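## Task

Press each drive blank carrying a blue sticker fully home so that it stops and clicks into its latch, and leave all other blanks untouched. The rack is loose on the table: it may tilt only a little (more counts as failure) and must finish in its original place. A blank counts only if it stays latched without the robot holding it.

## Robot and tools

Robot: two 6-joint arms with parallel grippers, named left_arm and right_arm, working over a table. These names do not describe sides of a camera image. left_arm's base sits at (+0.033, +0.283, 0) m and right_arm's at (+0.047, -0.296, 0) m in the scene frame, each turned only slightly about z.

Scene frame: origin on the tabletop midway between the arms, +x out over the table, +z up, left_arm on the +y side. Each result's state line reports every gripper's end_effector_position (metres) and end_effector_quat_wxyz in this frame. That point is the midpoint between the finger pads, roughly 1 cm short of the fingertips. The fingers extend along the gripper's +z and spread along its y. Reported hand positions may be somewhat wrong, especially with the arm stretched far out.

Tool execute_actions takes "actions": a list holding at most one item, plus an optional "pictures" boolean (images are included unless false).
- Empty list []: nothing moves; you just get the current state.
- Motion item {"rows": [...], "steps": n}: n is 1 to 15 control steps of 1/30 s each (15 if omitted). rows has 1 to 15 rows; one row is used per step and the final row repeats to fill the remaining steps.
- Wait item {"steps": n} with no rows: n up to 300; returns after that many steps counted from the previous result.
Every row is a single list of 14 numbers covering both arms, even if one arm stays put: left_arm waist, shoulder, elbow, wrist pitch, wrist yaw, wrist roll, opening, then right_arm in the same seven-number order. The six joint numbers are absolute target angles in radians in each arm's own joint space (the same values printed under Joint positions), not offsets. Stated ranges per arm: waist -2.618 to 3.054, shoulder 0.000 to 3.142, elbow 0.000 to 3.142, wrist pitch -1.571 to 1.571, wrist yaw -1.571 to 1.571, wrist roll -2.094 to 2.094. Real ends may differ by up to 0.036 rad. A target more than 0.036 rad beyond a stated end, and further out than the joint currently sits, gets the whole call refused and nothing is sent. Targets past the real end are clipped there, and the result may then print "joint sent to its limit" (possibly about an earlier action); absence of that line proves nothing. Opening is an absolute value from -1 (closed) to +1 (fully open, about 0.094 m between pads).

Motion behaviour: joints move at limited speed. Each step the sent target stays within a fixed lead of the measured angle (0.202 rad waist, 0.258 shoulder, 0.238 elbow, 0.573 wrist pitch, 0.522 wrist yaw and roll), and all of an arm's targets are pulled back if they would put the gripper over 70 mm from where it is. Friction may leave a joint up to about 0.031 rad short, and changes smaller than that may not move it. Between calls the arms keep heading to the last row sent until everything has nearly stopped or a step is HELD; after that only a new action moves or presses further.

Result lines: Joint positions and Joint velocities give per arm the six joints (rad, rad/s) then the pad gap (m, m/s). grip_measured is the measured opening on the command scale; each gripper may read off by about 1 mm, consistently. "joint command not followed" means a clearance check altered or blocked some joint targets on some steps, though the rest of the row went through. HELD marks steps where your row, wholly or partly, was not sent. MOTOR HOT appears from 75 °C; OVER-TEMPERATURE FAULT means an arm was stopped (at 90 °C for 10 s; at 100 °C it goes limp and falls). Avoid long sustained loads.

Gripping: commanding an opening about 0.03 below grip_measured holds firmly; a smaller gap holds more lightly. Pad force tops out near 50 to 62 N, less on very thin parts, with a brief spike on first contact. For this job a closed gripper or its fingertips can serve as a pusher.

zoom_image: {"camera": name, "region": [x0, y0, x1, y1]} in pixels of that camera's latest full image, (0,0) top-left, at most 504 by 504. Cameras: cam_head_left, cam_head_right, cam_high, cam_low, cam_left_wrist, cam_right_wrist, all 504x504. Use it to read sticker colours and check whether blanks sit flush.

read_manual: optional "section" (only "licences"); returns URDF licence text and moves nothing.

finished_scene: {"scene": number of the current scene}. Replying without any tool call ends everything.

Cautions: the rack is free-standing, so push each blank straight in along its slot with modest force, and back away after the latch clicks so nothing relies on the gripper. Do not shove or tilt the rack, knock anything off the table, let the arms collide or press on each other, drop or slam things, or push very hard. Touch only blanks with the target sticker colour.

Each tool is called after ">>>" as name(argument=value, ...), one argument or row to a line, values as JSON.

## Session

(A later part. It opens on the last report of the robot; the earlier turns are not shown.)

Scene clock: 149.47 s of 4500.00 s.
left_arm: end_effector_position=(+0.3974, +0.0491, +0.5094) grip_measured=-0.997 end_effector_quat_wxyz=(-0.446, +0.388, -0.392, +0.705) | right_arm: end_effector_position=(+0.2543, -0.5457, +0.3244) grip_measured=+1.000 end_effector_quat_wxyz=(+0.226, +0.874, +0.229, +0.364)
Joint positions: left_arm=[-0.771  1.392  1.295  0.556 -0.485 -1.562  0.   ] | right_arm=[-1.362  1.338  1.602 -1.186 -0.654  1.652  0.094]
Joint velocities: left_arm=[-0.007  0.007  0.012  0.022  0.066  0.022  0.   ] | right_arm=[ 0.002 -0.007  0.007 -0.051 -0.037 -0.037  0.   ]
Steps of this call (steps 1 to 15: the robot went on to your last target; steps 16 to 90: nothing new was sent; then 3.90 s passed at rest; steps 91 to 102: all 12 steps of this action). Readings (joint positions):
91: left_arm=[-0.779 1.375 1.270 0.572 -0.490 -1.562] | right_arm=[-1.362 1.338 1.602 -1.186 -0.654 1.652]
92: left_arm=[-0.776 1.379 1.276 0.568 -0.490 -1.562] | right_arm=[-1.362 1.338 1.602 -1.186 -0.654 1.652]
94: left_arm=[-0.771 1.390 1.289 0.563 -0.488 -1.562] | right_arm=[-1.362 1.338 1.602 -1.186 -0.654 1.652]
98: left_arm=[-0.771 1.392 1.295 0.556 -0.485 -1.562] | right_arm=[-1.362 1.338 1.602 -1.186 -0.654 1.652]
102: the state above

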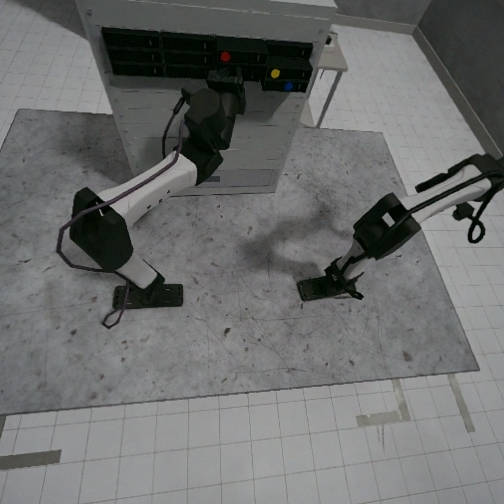

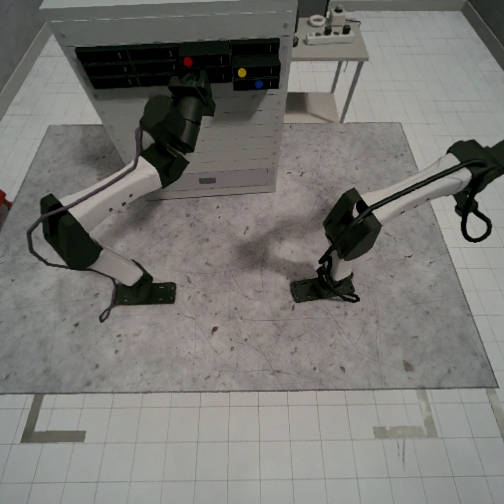

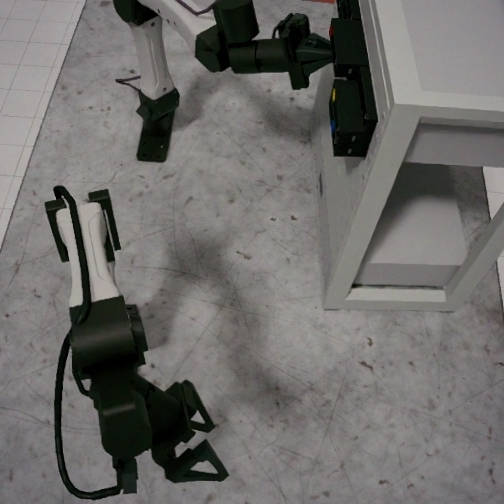

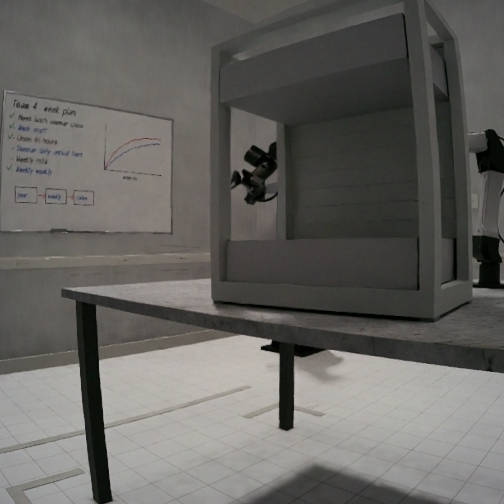

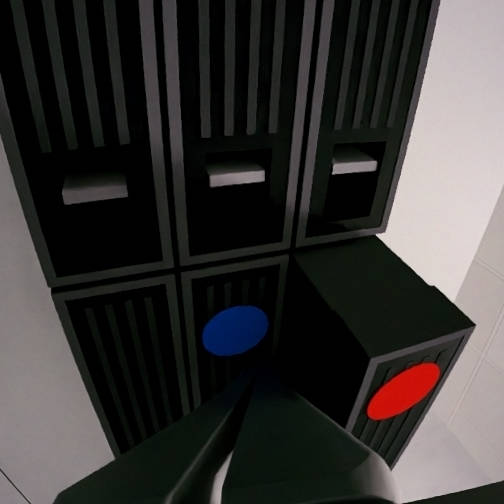

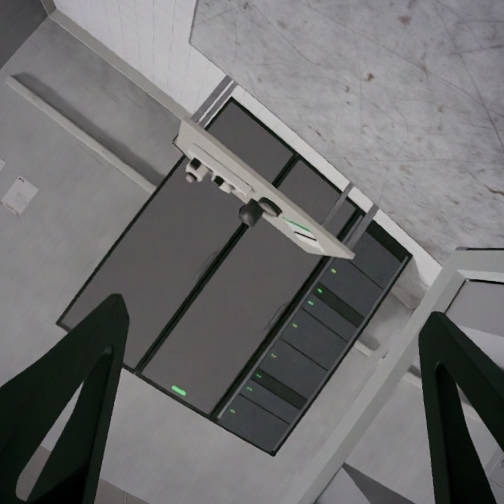

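>>> execute_actions(
  actions=[
    {"rows":[[-0.78,1.37,1.29,0.55,-0.5,-1.57,-1,-1.362,1.338,1.602,-1.186,-0.654,1.652,1],[-0.79,1.35,1.27,0.55,-0.5,-1.57,-1,-1.362,1.338,1.602,-1.186,-0.654,1.652,1],[-0.8,1.33,1.255,0.55,-0.5,-1.57,-1,-1.362,1.338,1.602,-1.186,-0.654,1.652,1],[-0.81,1.31,1.24,0.54,-0.5,-1.57,-1,-1.362,1.338,1.602,-1.186,-0.654,1.652,1],[-0.82,1.29,1.225,0.54,-0.5,-1.57,-1,-1.362,1.338,1.602,-1.186,-0.654,1.652,1],[-0.83,1.27,1.21,0.53,-0.5,-1.57,-1,-1.362,1.338,1.602,-1.186,-0.654,1.652,1],[-0.84,1.25,1.195,0.53,-0.5,-1.57,-1,-1.362,1.338,1.602,-1.186,-0.654,1.652,1],[-0.85,1.23,1.18,0.52,-0.5,-1.57,-1,-1.362,1.338,1.602,-1.186,-0.654,1.652,1],[-0.86,1.21,1.165,0.52,-0.5,-1.57,-1,-1.362,1.338,1.602,-1.186,-0.654,1.652,1],[-0.87,1.19,1.15,0.52,-0.5,-1.57,-1,-1.362,1.338,1.602,-1.186,-0.654,1.652,1],[-0.88,1.17,1.13,0.52,-0.5,-1.57,-1,-1.362,1.338,1.602,-1.186,-0.654,1.652,1],[-0.89,1.15,1.11,0.52,-0.5,-1.57,-1,-1.362,1.338,1.602,-1.186,-0.654,1.652,1]]},
  ],
)

Scene clock: 167.17 s of 4500.00 s.
left_arm: end_effector_position=(+0.3261, +0.0644, +0.5221) grip_measured=-0.997 end_effector_quat_wxyz=(-0.408, +0.365, -0.388, +0.742) | right_arm: end_effector_position=(+0.2543, -0.5457, +0.3244) grip_measured=+1.000 end_effector_quat_wxyz=(+0.226, +0.874, +0.229, +0.364)
Joint positions: left_arm=[-0.879  1.158  1.142  0.531 -0.494 -1.562  0.   ] | right_arm=[-1.362  1.338  1.602 -1.186 -0.654  1.652  0.094]
Joint velocities: left_arm=[-0.032 -0.188 -0.051  0.022  0.051 -0.095 -0.001] | right_arm=[-0.002 -0.007  0.007 -0.007 -0.007  0.007  0.   ]
Steps of this call (steps 1 to 15: the robot went on to your last target; steps 16 to 90: nothing new was sent; then 14.20 s passed at rest; steps 91 to 105: all 15 steps of this action). Readings (joint positions):
91: left_arm=[-0.774 1.387 1.295 0.556 -0.486 -1.562] | right_arm=[-1.362 1.338 1.602 -1.186 -0.654 1.652]
92: left_arm=[-0.777 1.384 1.295 0.550 -0.488 -1.562] | right_arm=[-1.362 1.338 1.602 -1.186 -0.654 1.652]
94: left_arm=[-0.784 1.368 1.279 0.549 -0.490 -1.562] | right_arm=[-1.362 1.338 1.602 -1.186 -0.654 1.652]
98: left_arm=[-0.822 1.291 1.222 0.531 -0.494 -1.562] | right_arm=[-1.362 1.338 1.602 -1.186 -0.654 1.652]
105: the state above

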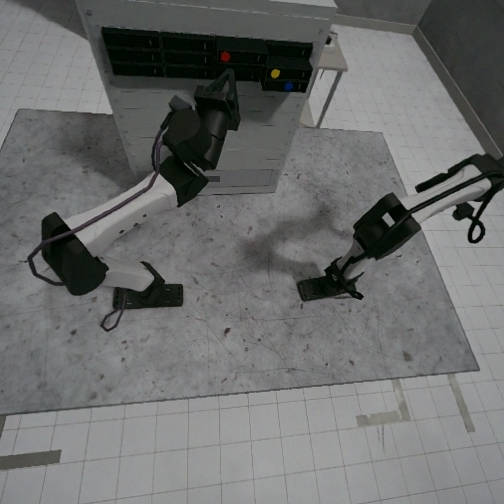

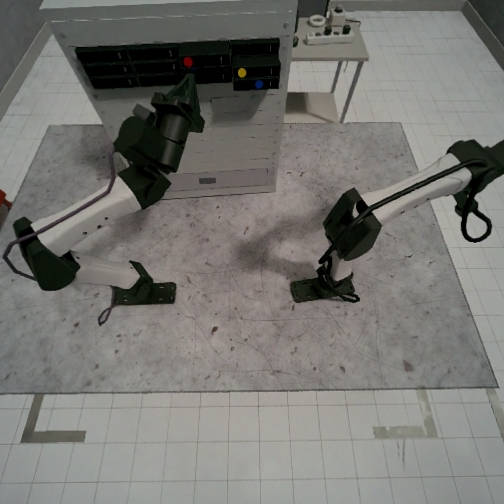

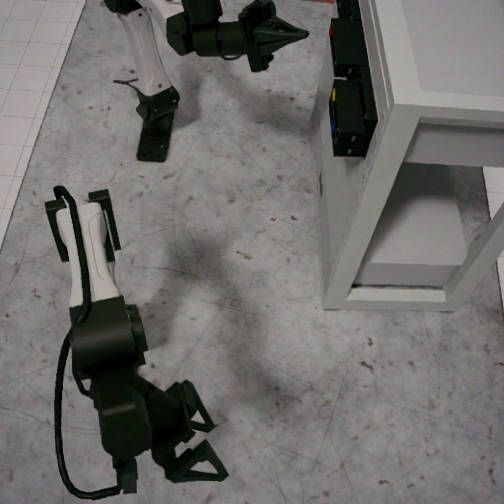

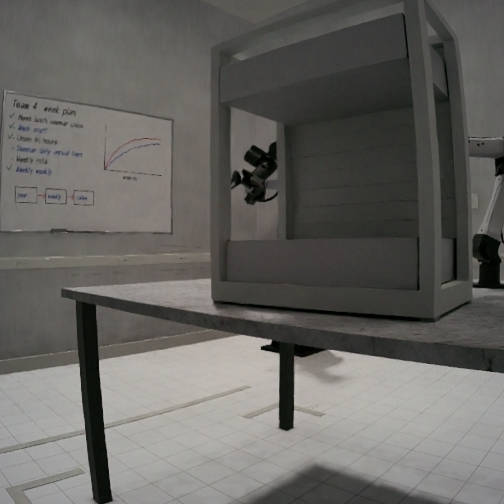

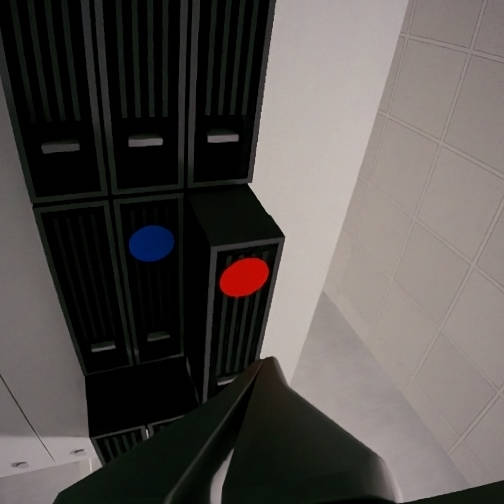

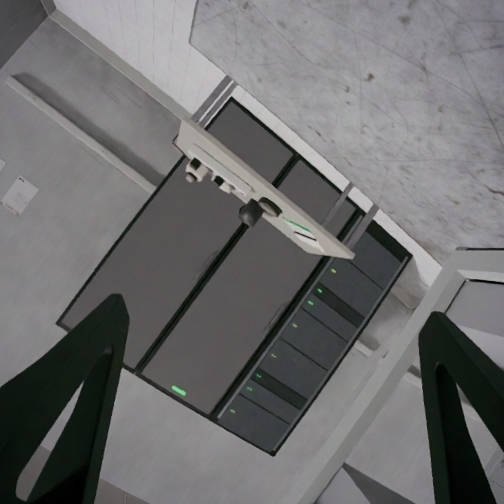

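>>> execute_actions(
  actions=[
    {"rows":[[-1.142,1.15,1.13,0.55,-0.55,-1.57,-1,-1.362,1.338,1.602,-1.186,-0.654,1.652,1],[-1.142,1.15,1.13,0.55,-0.55,-1.57,-1,-1.362,1.338,1.602,-1.186,-0.654,1.652,1],[-1.142,1.15,1.13,0.55,-0.55,-1.57,-1,-1.362,1.338,1.602,-1.186,-0.654,1.652,1],[-1.142,1.15,1.13,0.55,-0.55,-1.57,-1,-1.362,1.338,1.602,-1.186,-0.654,1.652,1],[-1.142,1.15,1.13,0.55,-0.55,-1.57,-1,-1.362,1.338,1.602,-1.186,-0.654,1.652,1],[-1.142,1.25,1.16,0.6,-0.6,-1.57,-1,-1.362,1.338,1.602,-1.186,-0.654,1.652,1],[-1.142,1.35,1.2,0.65,-0.65,-1.57,-1,-1.362,1.338,1.602,-1.186,-0.654,1.652,1],[-1.142,1.51,1.254,0.704,-0.7,-1.57,-1,-1.362,1.338,1.602,-1.186,-0.654,1.652,1]]},
  ],
  pictures=false,
)

>>> execute_actions(
  actions=[
    {"steps":12},
  ],
)

Scene clock: 178.13 s of 4500.00 s.
left_arm: end_effector_position=(+0.3237, -0.0801, +0.4504) grip_measured=-0.997 end_effector_quat_wxyz=(-0.352, +0.377, -0.452, +0.727) | right_arm: end_effector_position=(+0.2543, -0.5457, +0.3244) grip_measured=+1.000 end_effector_quat_wxyz=(+0.226, +0.874, +0.229, +0.364)
Joint positions: left_arm=[-1.138  1.524  1.251  0.671 -0.661 -1.562  0.   ] | right_arm=[-1.362  1.338  1.602 -1.186 -0.654  1.652  0.094]
Joint velocities: left_arm=[-0.002  0.427 -0.007 -0.183 -0.183  0.081 -0.001] | right_arm=[ 0.017 -0.012 -0.007  0.007  0.022  0.051  0.   ]
Steps of this call (steps 1 to 15: the robot went on to your last target; steps 16 to 90: nothing new was sent; then 7.47 s passed at rest; steps 91 to 105: all 15 steps of this action). Readings (joint positions):
91: left_arm=[-0.908 1.154 1.134 0.536 -0.514 -1.562] | right_arm=[-1.362 1.338 1.602 -1.186 -0.654 1.652]
92: left_arm=[-0.972 1.154 1.134 0.539 -0.527 -1.562] | right_arm=[-1.362 1.338 1.602 -1.186 -0.654 1.652]
94: left_arm=[-1.094 1.154 1.134 0.540 -0.526 -1.562] | right_arm=[-1.362 1.338 1.602 -1.186 -0.654 1.652]
98: left_arm=[-1.138 1.236 1.188 0.610 -0.581 -1.562] | right_arm=[-1.362 1.338 1.602 -1.186 -0.654 1.652]
105: the state above

Scene clock: 178.53 s of 4500.00 s.
left_arm: end_effector_position=(+0.3244, -0.0729, +0.4561) grip_measured=-0.997 end_effector_quat_wxyz=(-0.356, +0.388, -0.434, +0.731) | right_arm: end_effector_position=(+0.2543, -0.5457, +0.3244) grip_measured=+1.000 end_effector_quat_wxyz=(+0.226, +0.874, +0.229, +0.364)
Joint positions: left_arm=[-1.138  1.521  1.251  0.701 -0.69  -1.563  0.   ] | right_arm=[-1.362  1.338  1.602 -1.186 -0.654  1.652  0.094]
Joint velocities: left_arm=[-0.002  0.002 -0.007  0.095 -0.066 -0.007  0.   ] | right_arm=[-0.002  0.012  0.002  0.095 -0.081 -0.007  0.   ]
Steps of this call (steps 1 to 12: the robot went on to your last target). Readings (joint positions):
1: left_arm=[-1.138 1.533 1.251 0.667 -0.667 -1.563] | right_arm=[-1.362 1.338 1.602 -1.186 -0.654 1.652]
2: left_arm=[-1.138 1.534 1.251 0.666 -0.671 -1.563] | right_arm=[-1.362 1.338 1.602 -1.186 -0.654 1.652]
4: left_arm=[-1.138 1.529 1.251 0.679 -0.678 -1.563] | right_arm=[-1.362 1.338 1.602 -1.186 -0.654 1.652]
8: left_arm=[-1.138 1.521 1.251 0.697 -0.686 -1.563] | right_arm=[-1.362 1.338 1.602 -1.186 -0.654 1.652]
12: the state above

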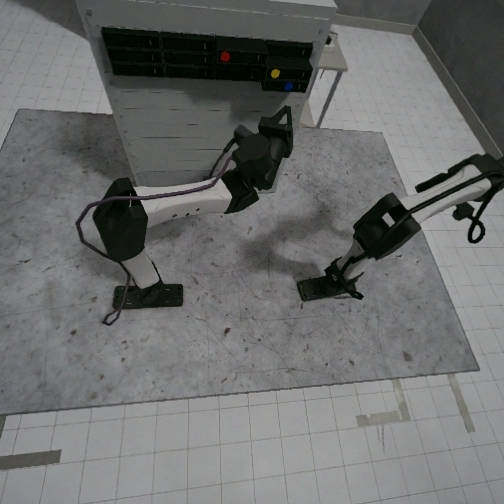

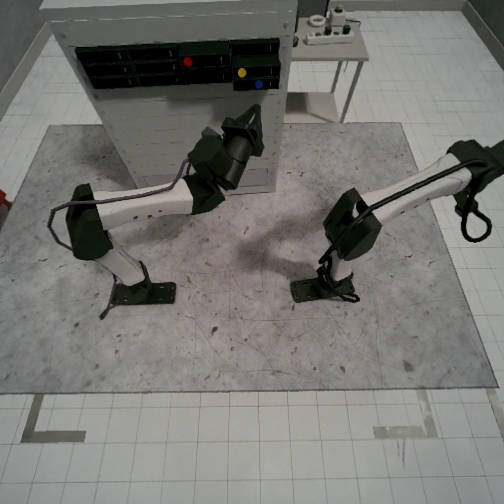

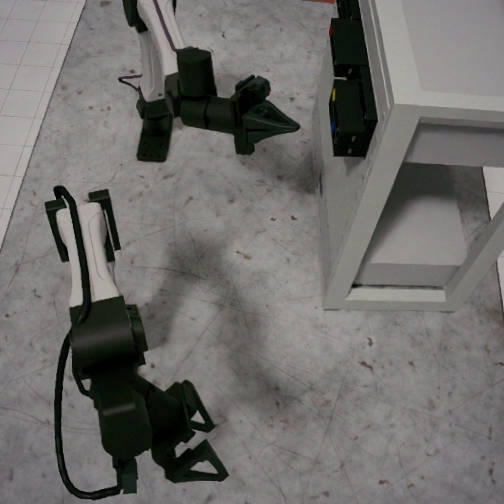

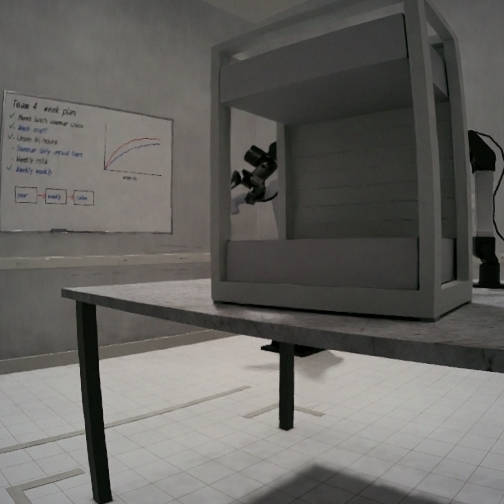

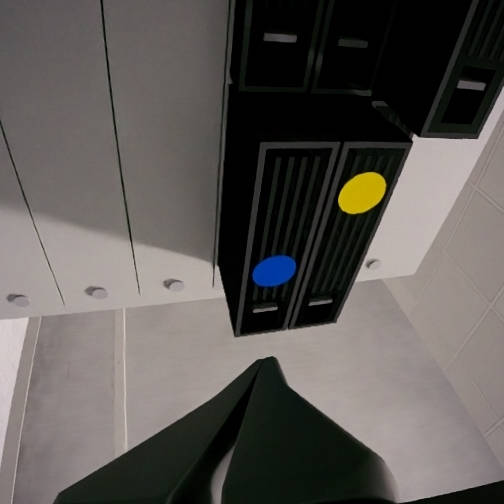

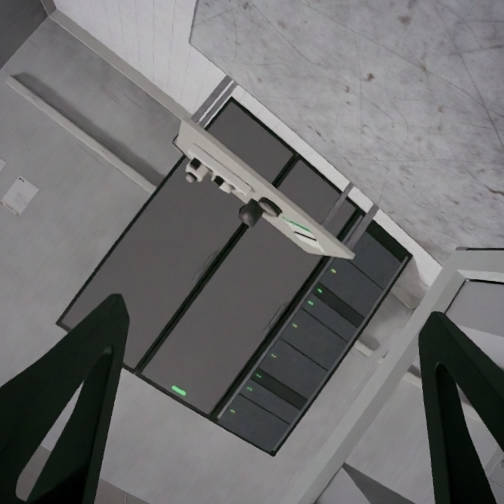

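>>> execute_actions(
  actions=[
    {"rows":[[-1.06,1.5,1.31,0.694,-0.71,-1.57,-1,-1.362,1.338,1.602,-1.186,-0.654,1.652,1]],"steps":12},
  ],
)

Scene clock: 184.40 s of 4500.00 s.
left_arm: end_effector_position=(+0.3465, -0.0394, +0.4827) grip_measured=-0.997 end_effector_quat_wxyz=(-0.381, +0.408, -0.390, +0.732) | right_arm: end_effector_position=(+0.2543, -0.5457, +0.3244) grip_measured=+1.000 end_effector_quat_wxyz=(+0.226, +0.874, +0.229, +0.364)
Joint positions: left_arm=[-1.063  1.507  1.3    0.702 -0.703 -1.563  0.   ] | right_arm=[-1.362  1.338  1.602 -1.186 -0.654  1.652  0.094]
Joint velocities: left_arm=[ 0.002  0.012 -0.007 -0.051  0.037 -0.022 -0.   ] | right_arm=[ 0.007 -0.007 -0.002  0.007 -0.051 -0.066  0.   ]
Steps of this call (steps 1 to 30: the robot went on to your last target; steps 31 to 90: nothing new was sent; then 2.47 s passed at rest; steps 91 to 102: all 12 steps of this action). Readings (joint positions):
91: left_arm=[-1.131 1.521 1.257 0.700 -0.691 -1.563] | right_arm=[-1.362 1.338 1.602 -1.186 -0.654 1.652]
92: left_arm=[-1.116 1.521 1.267 0.694 -0.691 -1.563] | right_arm=[-1.362 1.338 1.602 -1.186 -0.654 1.652]
94: left_arm=[-1.080 1.518 1.287 0.695 -0.697 -1.563] | right_arm=[-1.362 1.338 1.602 -1.186 -0.654 1.652]
98: left_arm=[-1.063 1.507 1.299 0.701 -0.703 -1.563] | right_arm=[-1.362 1.338 1.602 -1.186 -0.654 1.652]
102: the state above

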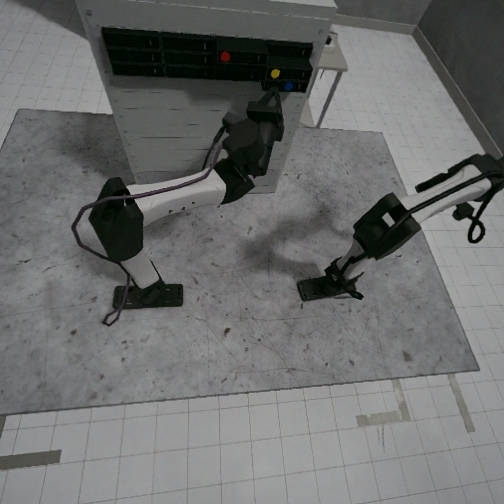

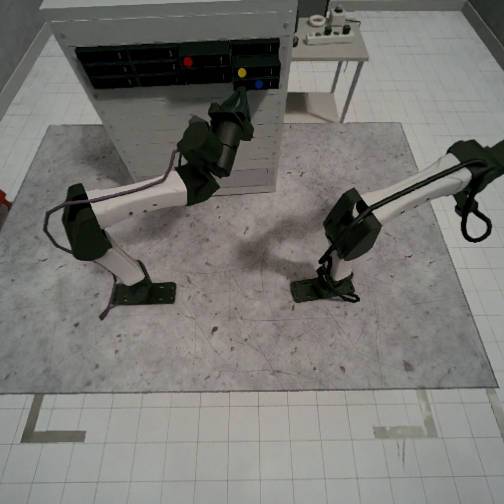

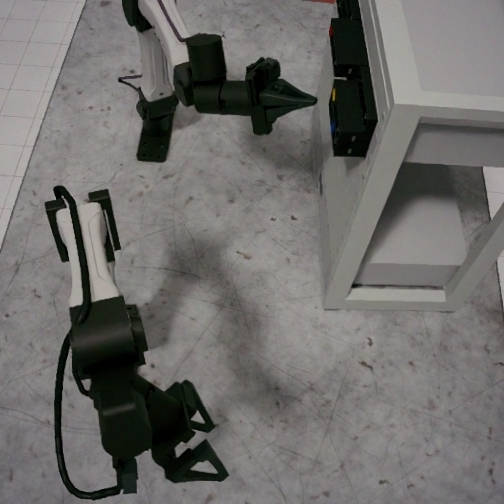

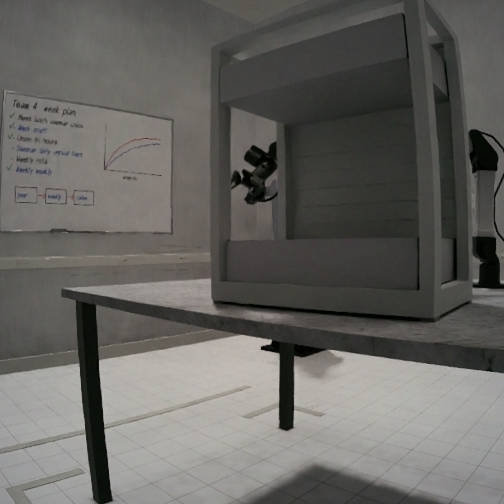

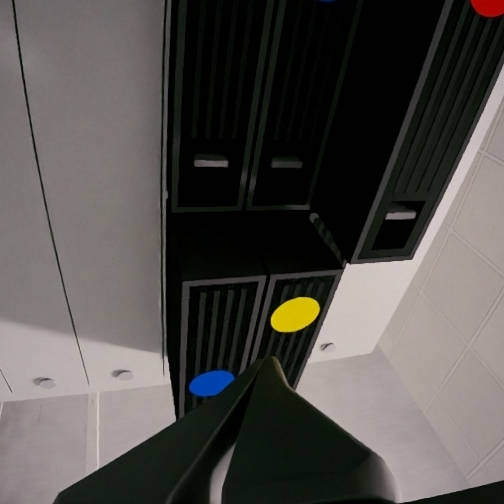

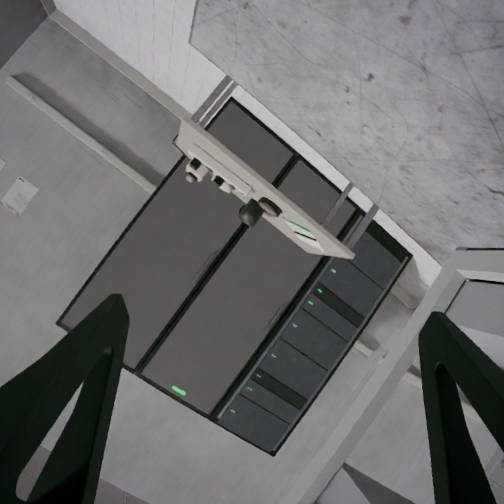

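>>> execute_actions(
  actions=[
    {"rows":[[-1.105,1.555,1.295,0.694,-0.71,-1.57,-1,-1.362,1.338,1.602,-1.186,-0.654,1.652,1]],"steps":12},
  ],
)

Scene clock: 188.27 s of 4500.00 s.
left_arm: end_effector_position=(+0.3401, -0.0585, +0.4710) grip_measured=-0.997 end_effector_quat_wxyz=(-0.371, +0.402, -0.408, +0.731) | right_arm: end_effector_position=(+0.2543, -0.5457, +0.3244) grip_measured=+1.000 end_effector_quat_wxyz=(+0.226, +0.874, +0.229, +0.364)
Joint positions: left_arm=[-1.097  1.535  1.3    0.703 -0.706 -1.563  0.   ] | right_arm=[-1.362  1.338  1.602 -1.186 -0.654  1.652  0.094]
Joint velocities: left_arm=[-0.002  0.007  0.017  0.007  0.007  0.007  0.001] | right_arm=[-0.022  0.007 -0.007  0.022  0.037 -0.022  0.   ]
Steps of this call (steps 1 to 15: the robot went on to your last target; steps 16 to 90: nothing new was sent; then 0.47 s passed at rest; steps 91 to 102: all 12 steps of this action). Readings (joint positions):
91: left_arm=[-1.066 1.509 1.300 0.703 -0.705 -1.563] | right_arm=[-1.362 1.338 1.602 -1.186 -0.654 1.652]
92: left_arm=[-1.073 1.511 1.300 0.705 -0.706 -1.563] | right_arm=[-1.362 1.338 1.602 -1.186 -0.654 1.652]
94: left_arm=[-1.090 1.520 1.300 0.705 -0.706 -1.563] | right_arm=[-1.362 1.338 1.602 -1.186 -0.654 1.652]
98: left_arm=[-1.097 1.534 1.300 0.704 -0.706 -1.563] | right_arm=[-1.362 1.338 1.602 -1.186 -0.654 1.652]
102: the state above

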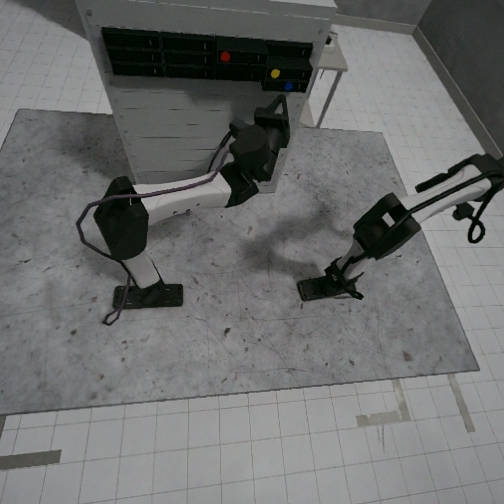

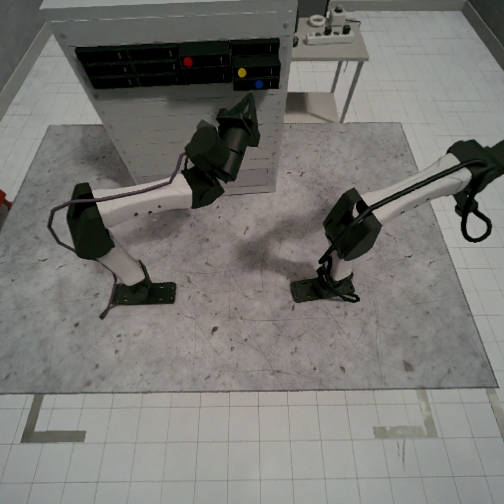

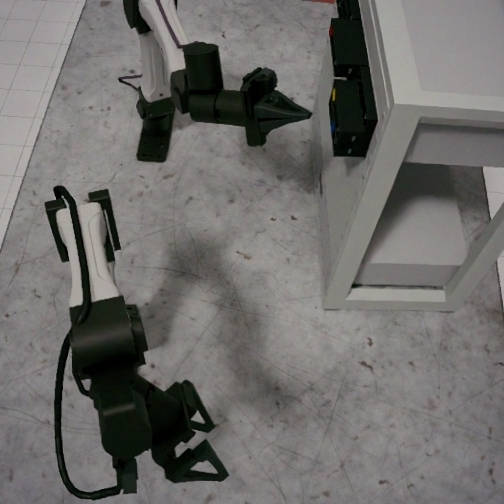

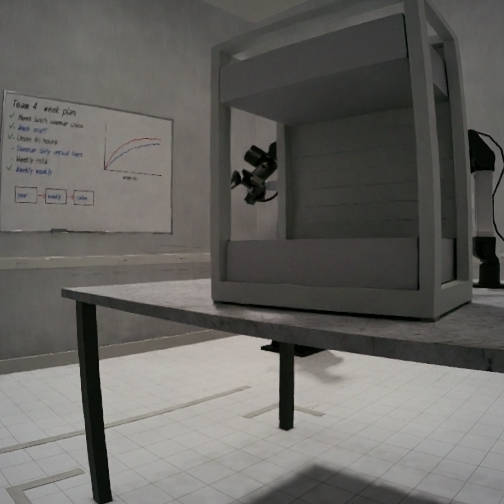

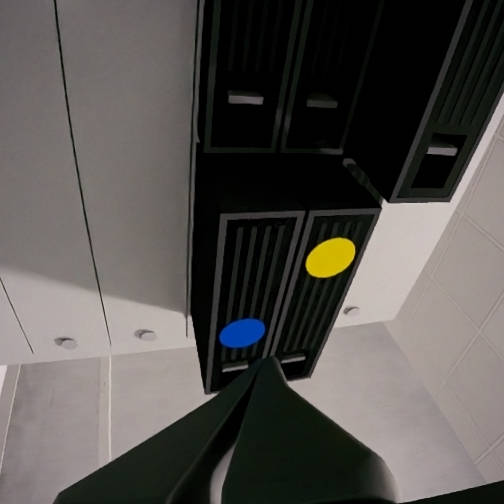

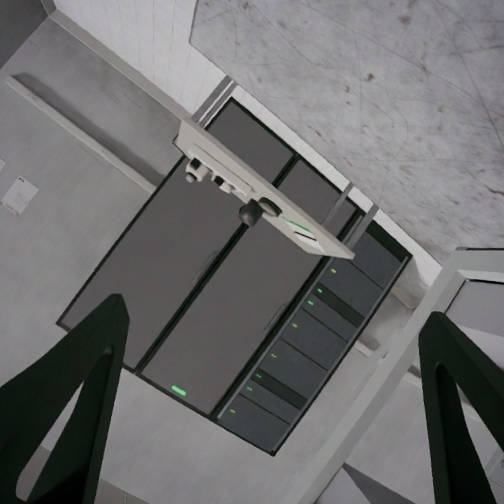

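>>> execute_actions(
  actions=[
    {"rows":[[-1.07,1.565,1.32,0.694,-0.71,-1.57,-1,-1.362,1.338,1.602,-1.186,-0.654,1.652,1],[-1.06,1.575,1.33,0.694,-0.71,-1.57,-1,-1.362,1.338,1.602,-1.186,-0.654,1.652,1],[-1.05,1.585,1.34,0.694,-0.71,-1.57,-1,-1.362,1.338,1.602,-1.186,-0.654,1.652,1],[-1.045,1.595,1.35,0.69,-0.71,-1.57,-1,-1.362,1.338,1.602,-1.186,-0.654,1.652,1]],"steps":12},
  ],
)

Scene clock: 194.83 s of 4500.00 s.
left_arm: end_effector_position=(+0.3601, -0.0527, +0.4708) grip_measured=-0.997 end_effector_quat_wxyz=(-0.388, +0.412, -0.399, +0.722) | right_arm: end_effector_position=(+0.2543, -0.5457, +0.3244) grip_measured=+1.000 end_effector_quat_wxyz=(+0.226, +0.874, +0.229, +0.364)
Joint positions: left_arm=[-1.052  1.571  1.335  0.703 -0.706 -1.563  0.   ] | right_arm=[-1.362  1.338  1.602 -1.186 -0.654  1.652  0.094]
Joint velocities: left_arm=[ 0.007  0.012 -0.002  0.037 -0.007  0.007 -0.   ] | right_arm=[-0.007  0.002 -0.002 -0.095  0.007 -0.037  0.   ]
Steps of this call (steps 1 to 15: the robot went on to your last target; steps 16 to 90: nothing new was sent; then 3.17 s passed at rest; steps 91 to 102: all 12 steps of this action). Readings (joint positions):
91: left_arm=[-1.096 1.535 1.300 0.703 -0.706 -1.563] | right_arm=[-1.362 1.338 1.602 -1.186 -0.654 1.652]
92: left_arm=[-1.091 1.536 1.302 0.703 -0.706 -1.563] | right_arm=[-1.362 1.338 1.602 -1.186 -0.654 1.652]
94: left_arm=[-1.073 1.549 1.319 0.703 -0.706 -1.563] | right_arm=[-1.362 1.338 1.602 -1.186 -0.654 1.652]
98: left_arm=[-1.052 1.568 1.335 0.703 -0.706 -1.563] | right_arm=[-1.362 1.338 1.602 -1.186 -0.654 1.652]
102: the state above

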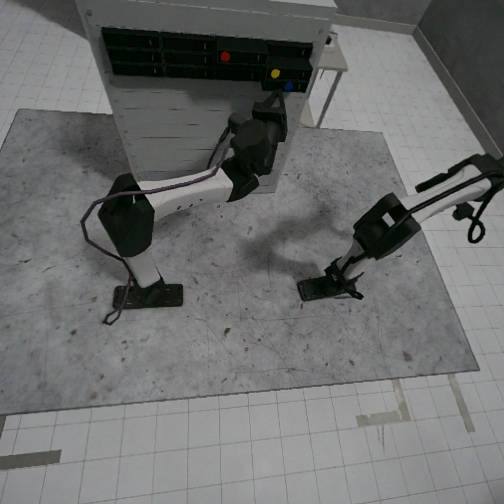

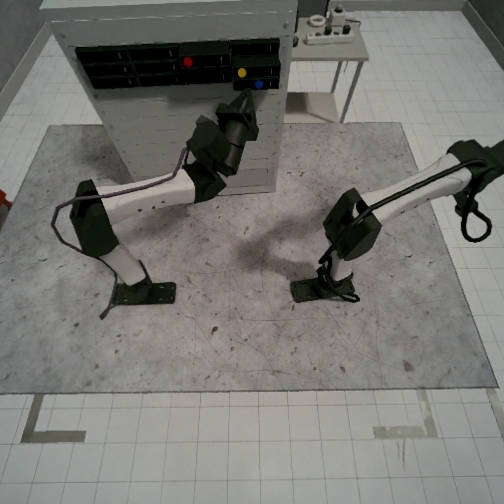

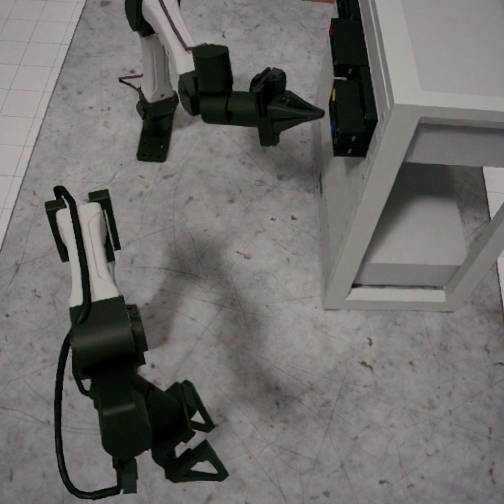

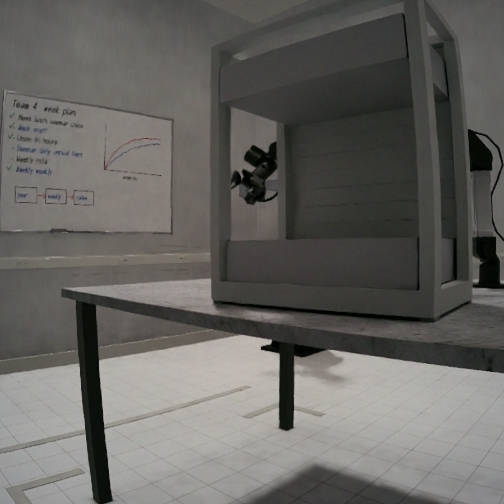

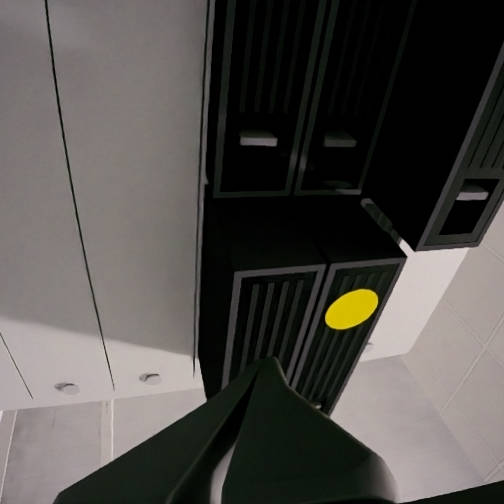

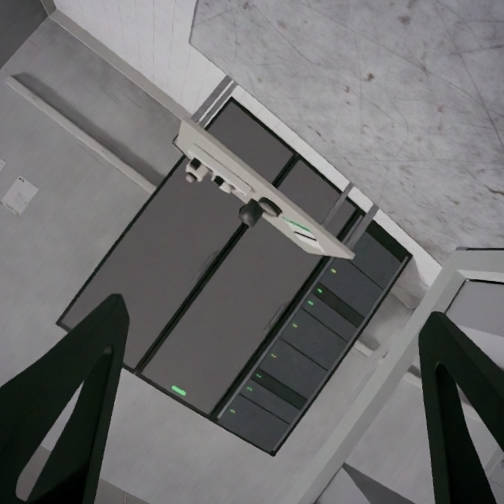

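>>> execute_actions(
  actions=[
    {"rows":[[-1.038,1.606,1.358,0.687,-0.71,-1.57,-1,-1.362,1.338,1.602,-1.186,-0.654,1.652,1],[-1.031,1.617,1.366,0.684,-0.71,-1.57,-1,-1.362,1.338,1.602,-1.186,-0.654,1.652,1],[-1.024,1.628,1.374,0.681,-0.71,-1.57,-1,-1.362,1.338,1.602,-1.186,-0.654,1.652,1],[-1.017,1.639,1.382,0.678,-0.71,-1.57,-1,-1.362,1.338,1.602,-1.186,-0.654,1.652,1],[-1.01,1.65,1.39,0.675,-0.71,-1.57,-1,-1.362,1.338,1.602,-1.186,-0.654,1.652,1],[-1.003,1.66,1.399,0.672,-0.71,-1.57,-1,-1.362,1.338,1.602,-1.186,-0.654,1.652,1],[-0.996,1.67,1.408,0.669,-0.71,-1.57,-1,-1.362,1.338,1.602,-1.186,-0.654,1.652,1],[-0.989,1.68,1.417,0.666,-0.71,-1.57,-1,-1.362,1.338,1.602,-1.186,-0.654,1.652,1],[-0.982,1.69,1.426,0.663,-0.71,-1.57,-1,-1.362,1.338,1.602,-1.186,-0.654,1.652,1],[-0.975,1.7,1.435,0.66,-0.71,-1.57,-1,-1.362,1.338,1.602,-1.186,-0.654,1.652,1]]},
  ],
)

Scene clock: 202.67 s of 4500.00 s.
left_arm: end_effector_position=(+0.3905, -0.0555, +0.4697) grip_measured=-0.997 end_effector_quat_wxyz=(-0.406, +0.420, -0.390, +0.712) | right_arm: end_effector_position=(+0.2543, -0.5457, +0.3244) grip_measured=+1.000 end_effector_quat_wxyz=(+0.226, +0.874, +0.229, +0.364)
Joint positions: left_arm=[-0.998  1.661  1.424  0.703 -0.699 -1.563  0.   ] | right_arm=[-1.362  1.338  1.602 -1.186 -0.654  1.652  0.094]
Joint velocities: left_arm=[ 0.002  0.002  0.012 -0.022 -0.037 -0.051  0.   ] | right_arm=[ 0.002 -0.002 -0.012 -0.081  0.037 -0.051  0.   ]
Steps of this call (steps 1 to 15: the robot went on to your last target; steps 16 to 90: nothing new was sent; then 4.33 s passed at rest; steps 91 to 105: all 15 steps of this action). Readings (joint positions):
91: left_arm=[-1.052 1.571 1.335 0.703 -0.706 -1.563] | right_arm=[-1.362 1.338 1.602 -1.186 -0.654 1.652]
92: left_arm=[-1.051 1.573 1.338 0.702 -0.706 -1.563] | right_arm=[-1.362 1.338 1.602 -1.186 -0.654 1.652]
94: left_arm=[-1.043 1.588 1.356 0.702 -0.706 -1.563] | right_arm=[-1.362 1.338 1.602 -1.186 -0.654 1.652]
98: left_arm=[-1.022 1.625 1.391 0.703 -0.705 -1.563] | right_arm=[-1.362 1.338 1.602 -1.186 -0.654 1.652]
105: the state above

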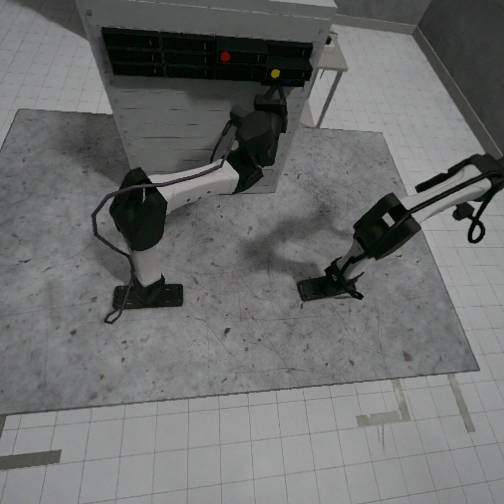

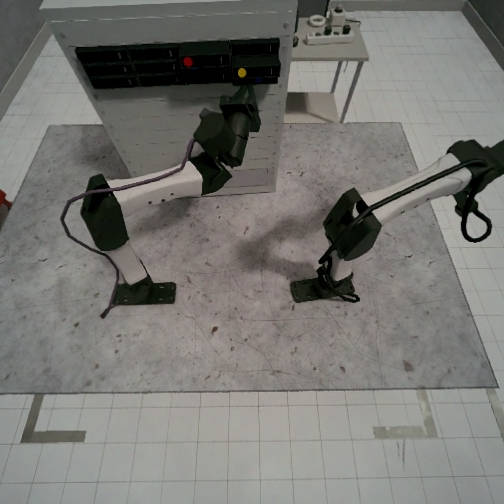

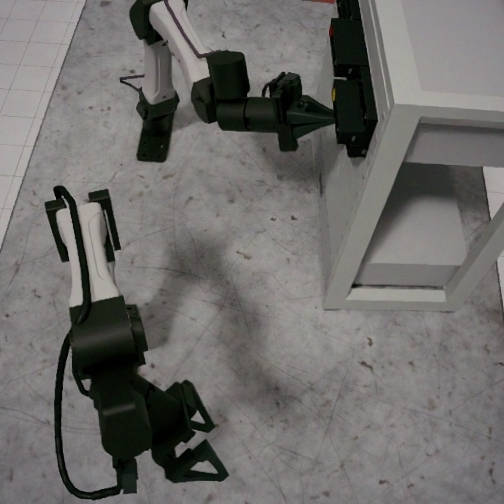

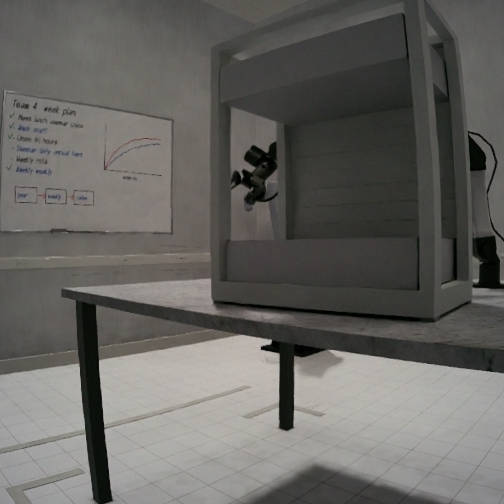

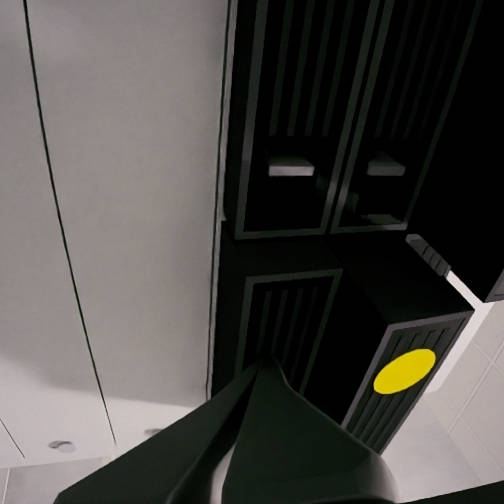

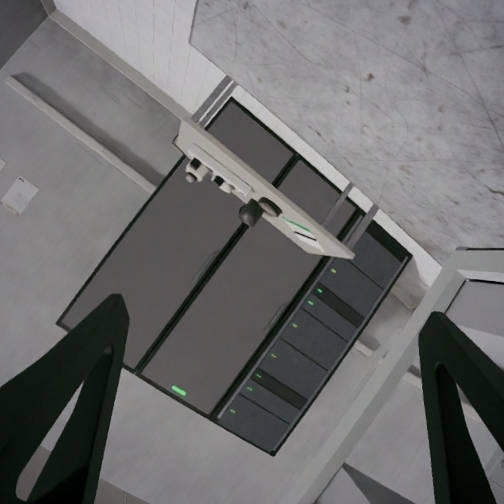

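Still about a centimetre out. Continue.

>>> execute_actions(
  actions=[
    {"rows":[[-0.968,1.71,1.444,0.655,-0.71,-1.57,-1,-1.362,1.338,1.602,-1.186,-0.654,1.652,1],[-0.961,1.72,1.453,0.65,-0.71,-1.57,-1,-1.362,1.338,1.602,-1.186,-0.654,1.652,1],[-0.954,1.73,1.462,0.645,-0.71,-1.57,-1,-1.362,1.338,1.602,-1.186,-0.654,1.652,1],[-0.947,1.74,1.471,0.64,-0.71,-1.57,-1,-1.362,1.338,1.602,-1.186,-0.654,1.652,1],[-0.94,1.75,1.48,0.64,-0.71,-1.57,-1,-1.362,1.338,1.602,-1.186,-0.654,1.652,1],[-0.935,1.76,1.488,0.64,-0.71,-1.57,-1,-1.362,1.338,1.602,-1.186,-0.654,1.652,1],[-0.93,1.77,1.495,0.64,-0.71,-1.57,-1,-1.362,1.338,1.602,-1.186,-0.654,1.652,1]],"steps":14},
  ],
)

Scene clock: 208.07 s of 4500.00 s.
left_arm: end_effector_position=(+0.4060, -0.0566, +0.4708) grip_measured=-0.998 end_effector_quat_wxyz=(-0.414, +0.423, -0.384, +0.709) | right_arm: end_effector_position=(+0.2543, -0.5457, +0.3244) grip_measured=+1.000 end_effector_quat_wxyz=(+0.226, +0.874, +0.229, +0.364)
Joint positions: left_arm=[-0.972  1.708  1.478  0.699 -0.693 -1.563  0.   ] | right_arm=[-1.362  1.338  1.602 -1.186 -0.654  1.652  0.094]
Joint velocities: left_arm=[ 0.002 -0.017 -0.007 -0.022  0.007 -0.066  0.   ] | right_arm=[ 0.002 -0.002 -0.007 -0.022  0.051 -0.007  0.   ]
Steps of this call (steps 1 to 15: the robot went on to your last target; steps 16 to 90: nothing new was sent; then 1.93 s passed at rest; steps 91 to 104: all 14 steps of this action). Readings (joint positions):
91: left_arm=[-0.998 1.661 1.424 0.702 -0.699 -1.563] | right_arm=[-1.362 1.338 1.602 -1.186 -0.654 1.652]
92: left_arm=[-0.996 1.663 1.428 0.700 -0.698 -1.563] | right_arm=[-1.362 1.338 1.602 -1.186 -0.654 1.652]
94: left_arm=[-0.987 1.678 1.445 0.696 -0.698 -1.563] | right_arm=[-1.362 1.338 1.602 -1.186 -0.654 1.652]
98: left_arm=[-0.971 1.707 1.476 0.698 -0.694 -1.563] | right_arm=[-1.362 1.338 1.602 -1.186 -0.654 1.652]
104: the state above

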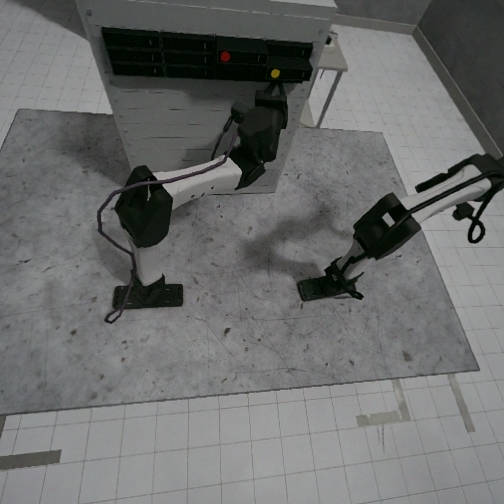

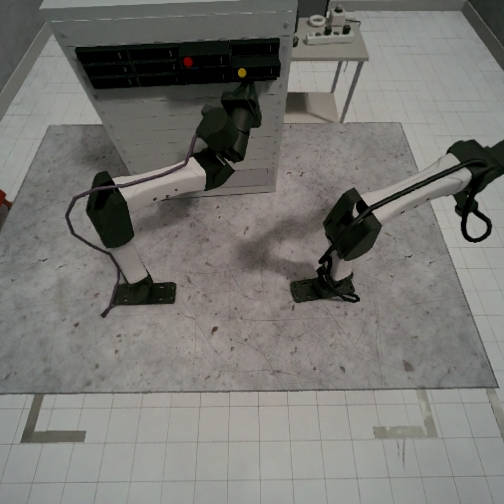

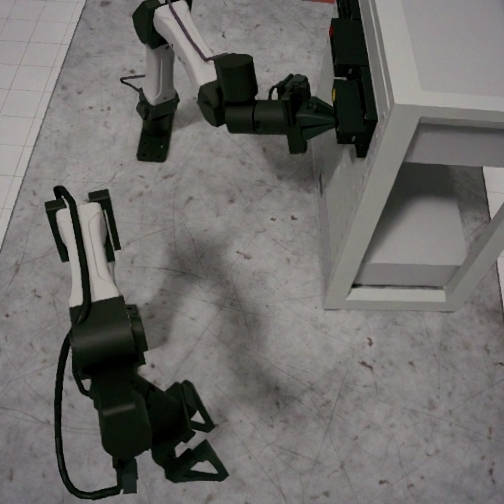

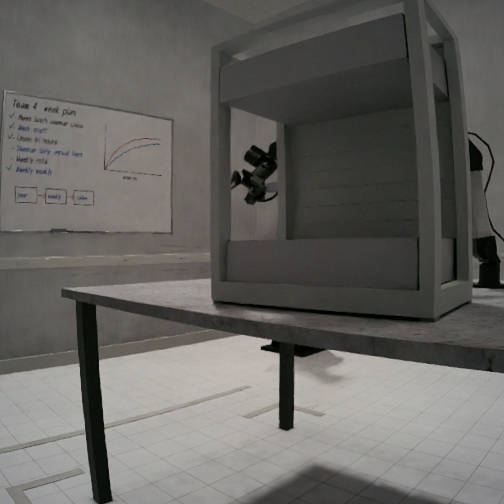

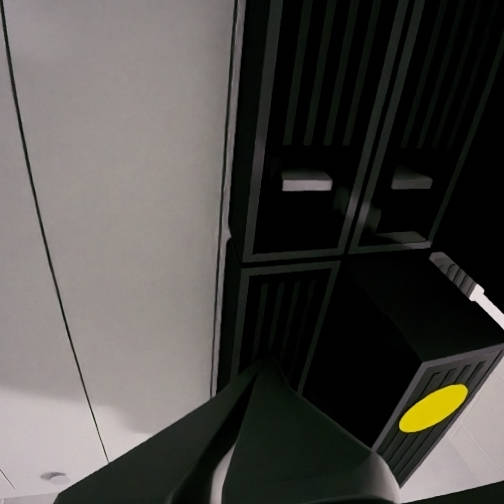

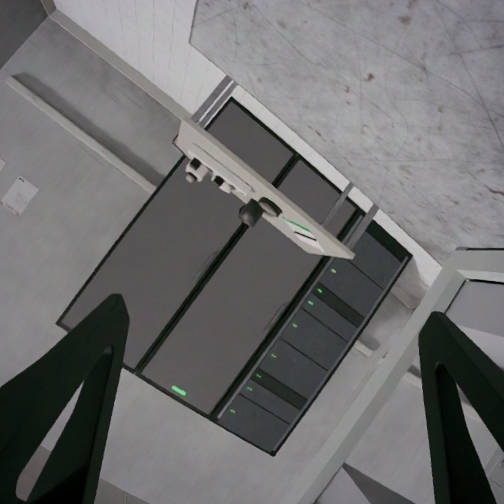

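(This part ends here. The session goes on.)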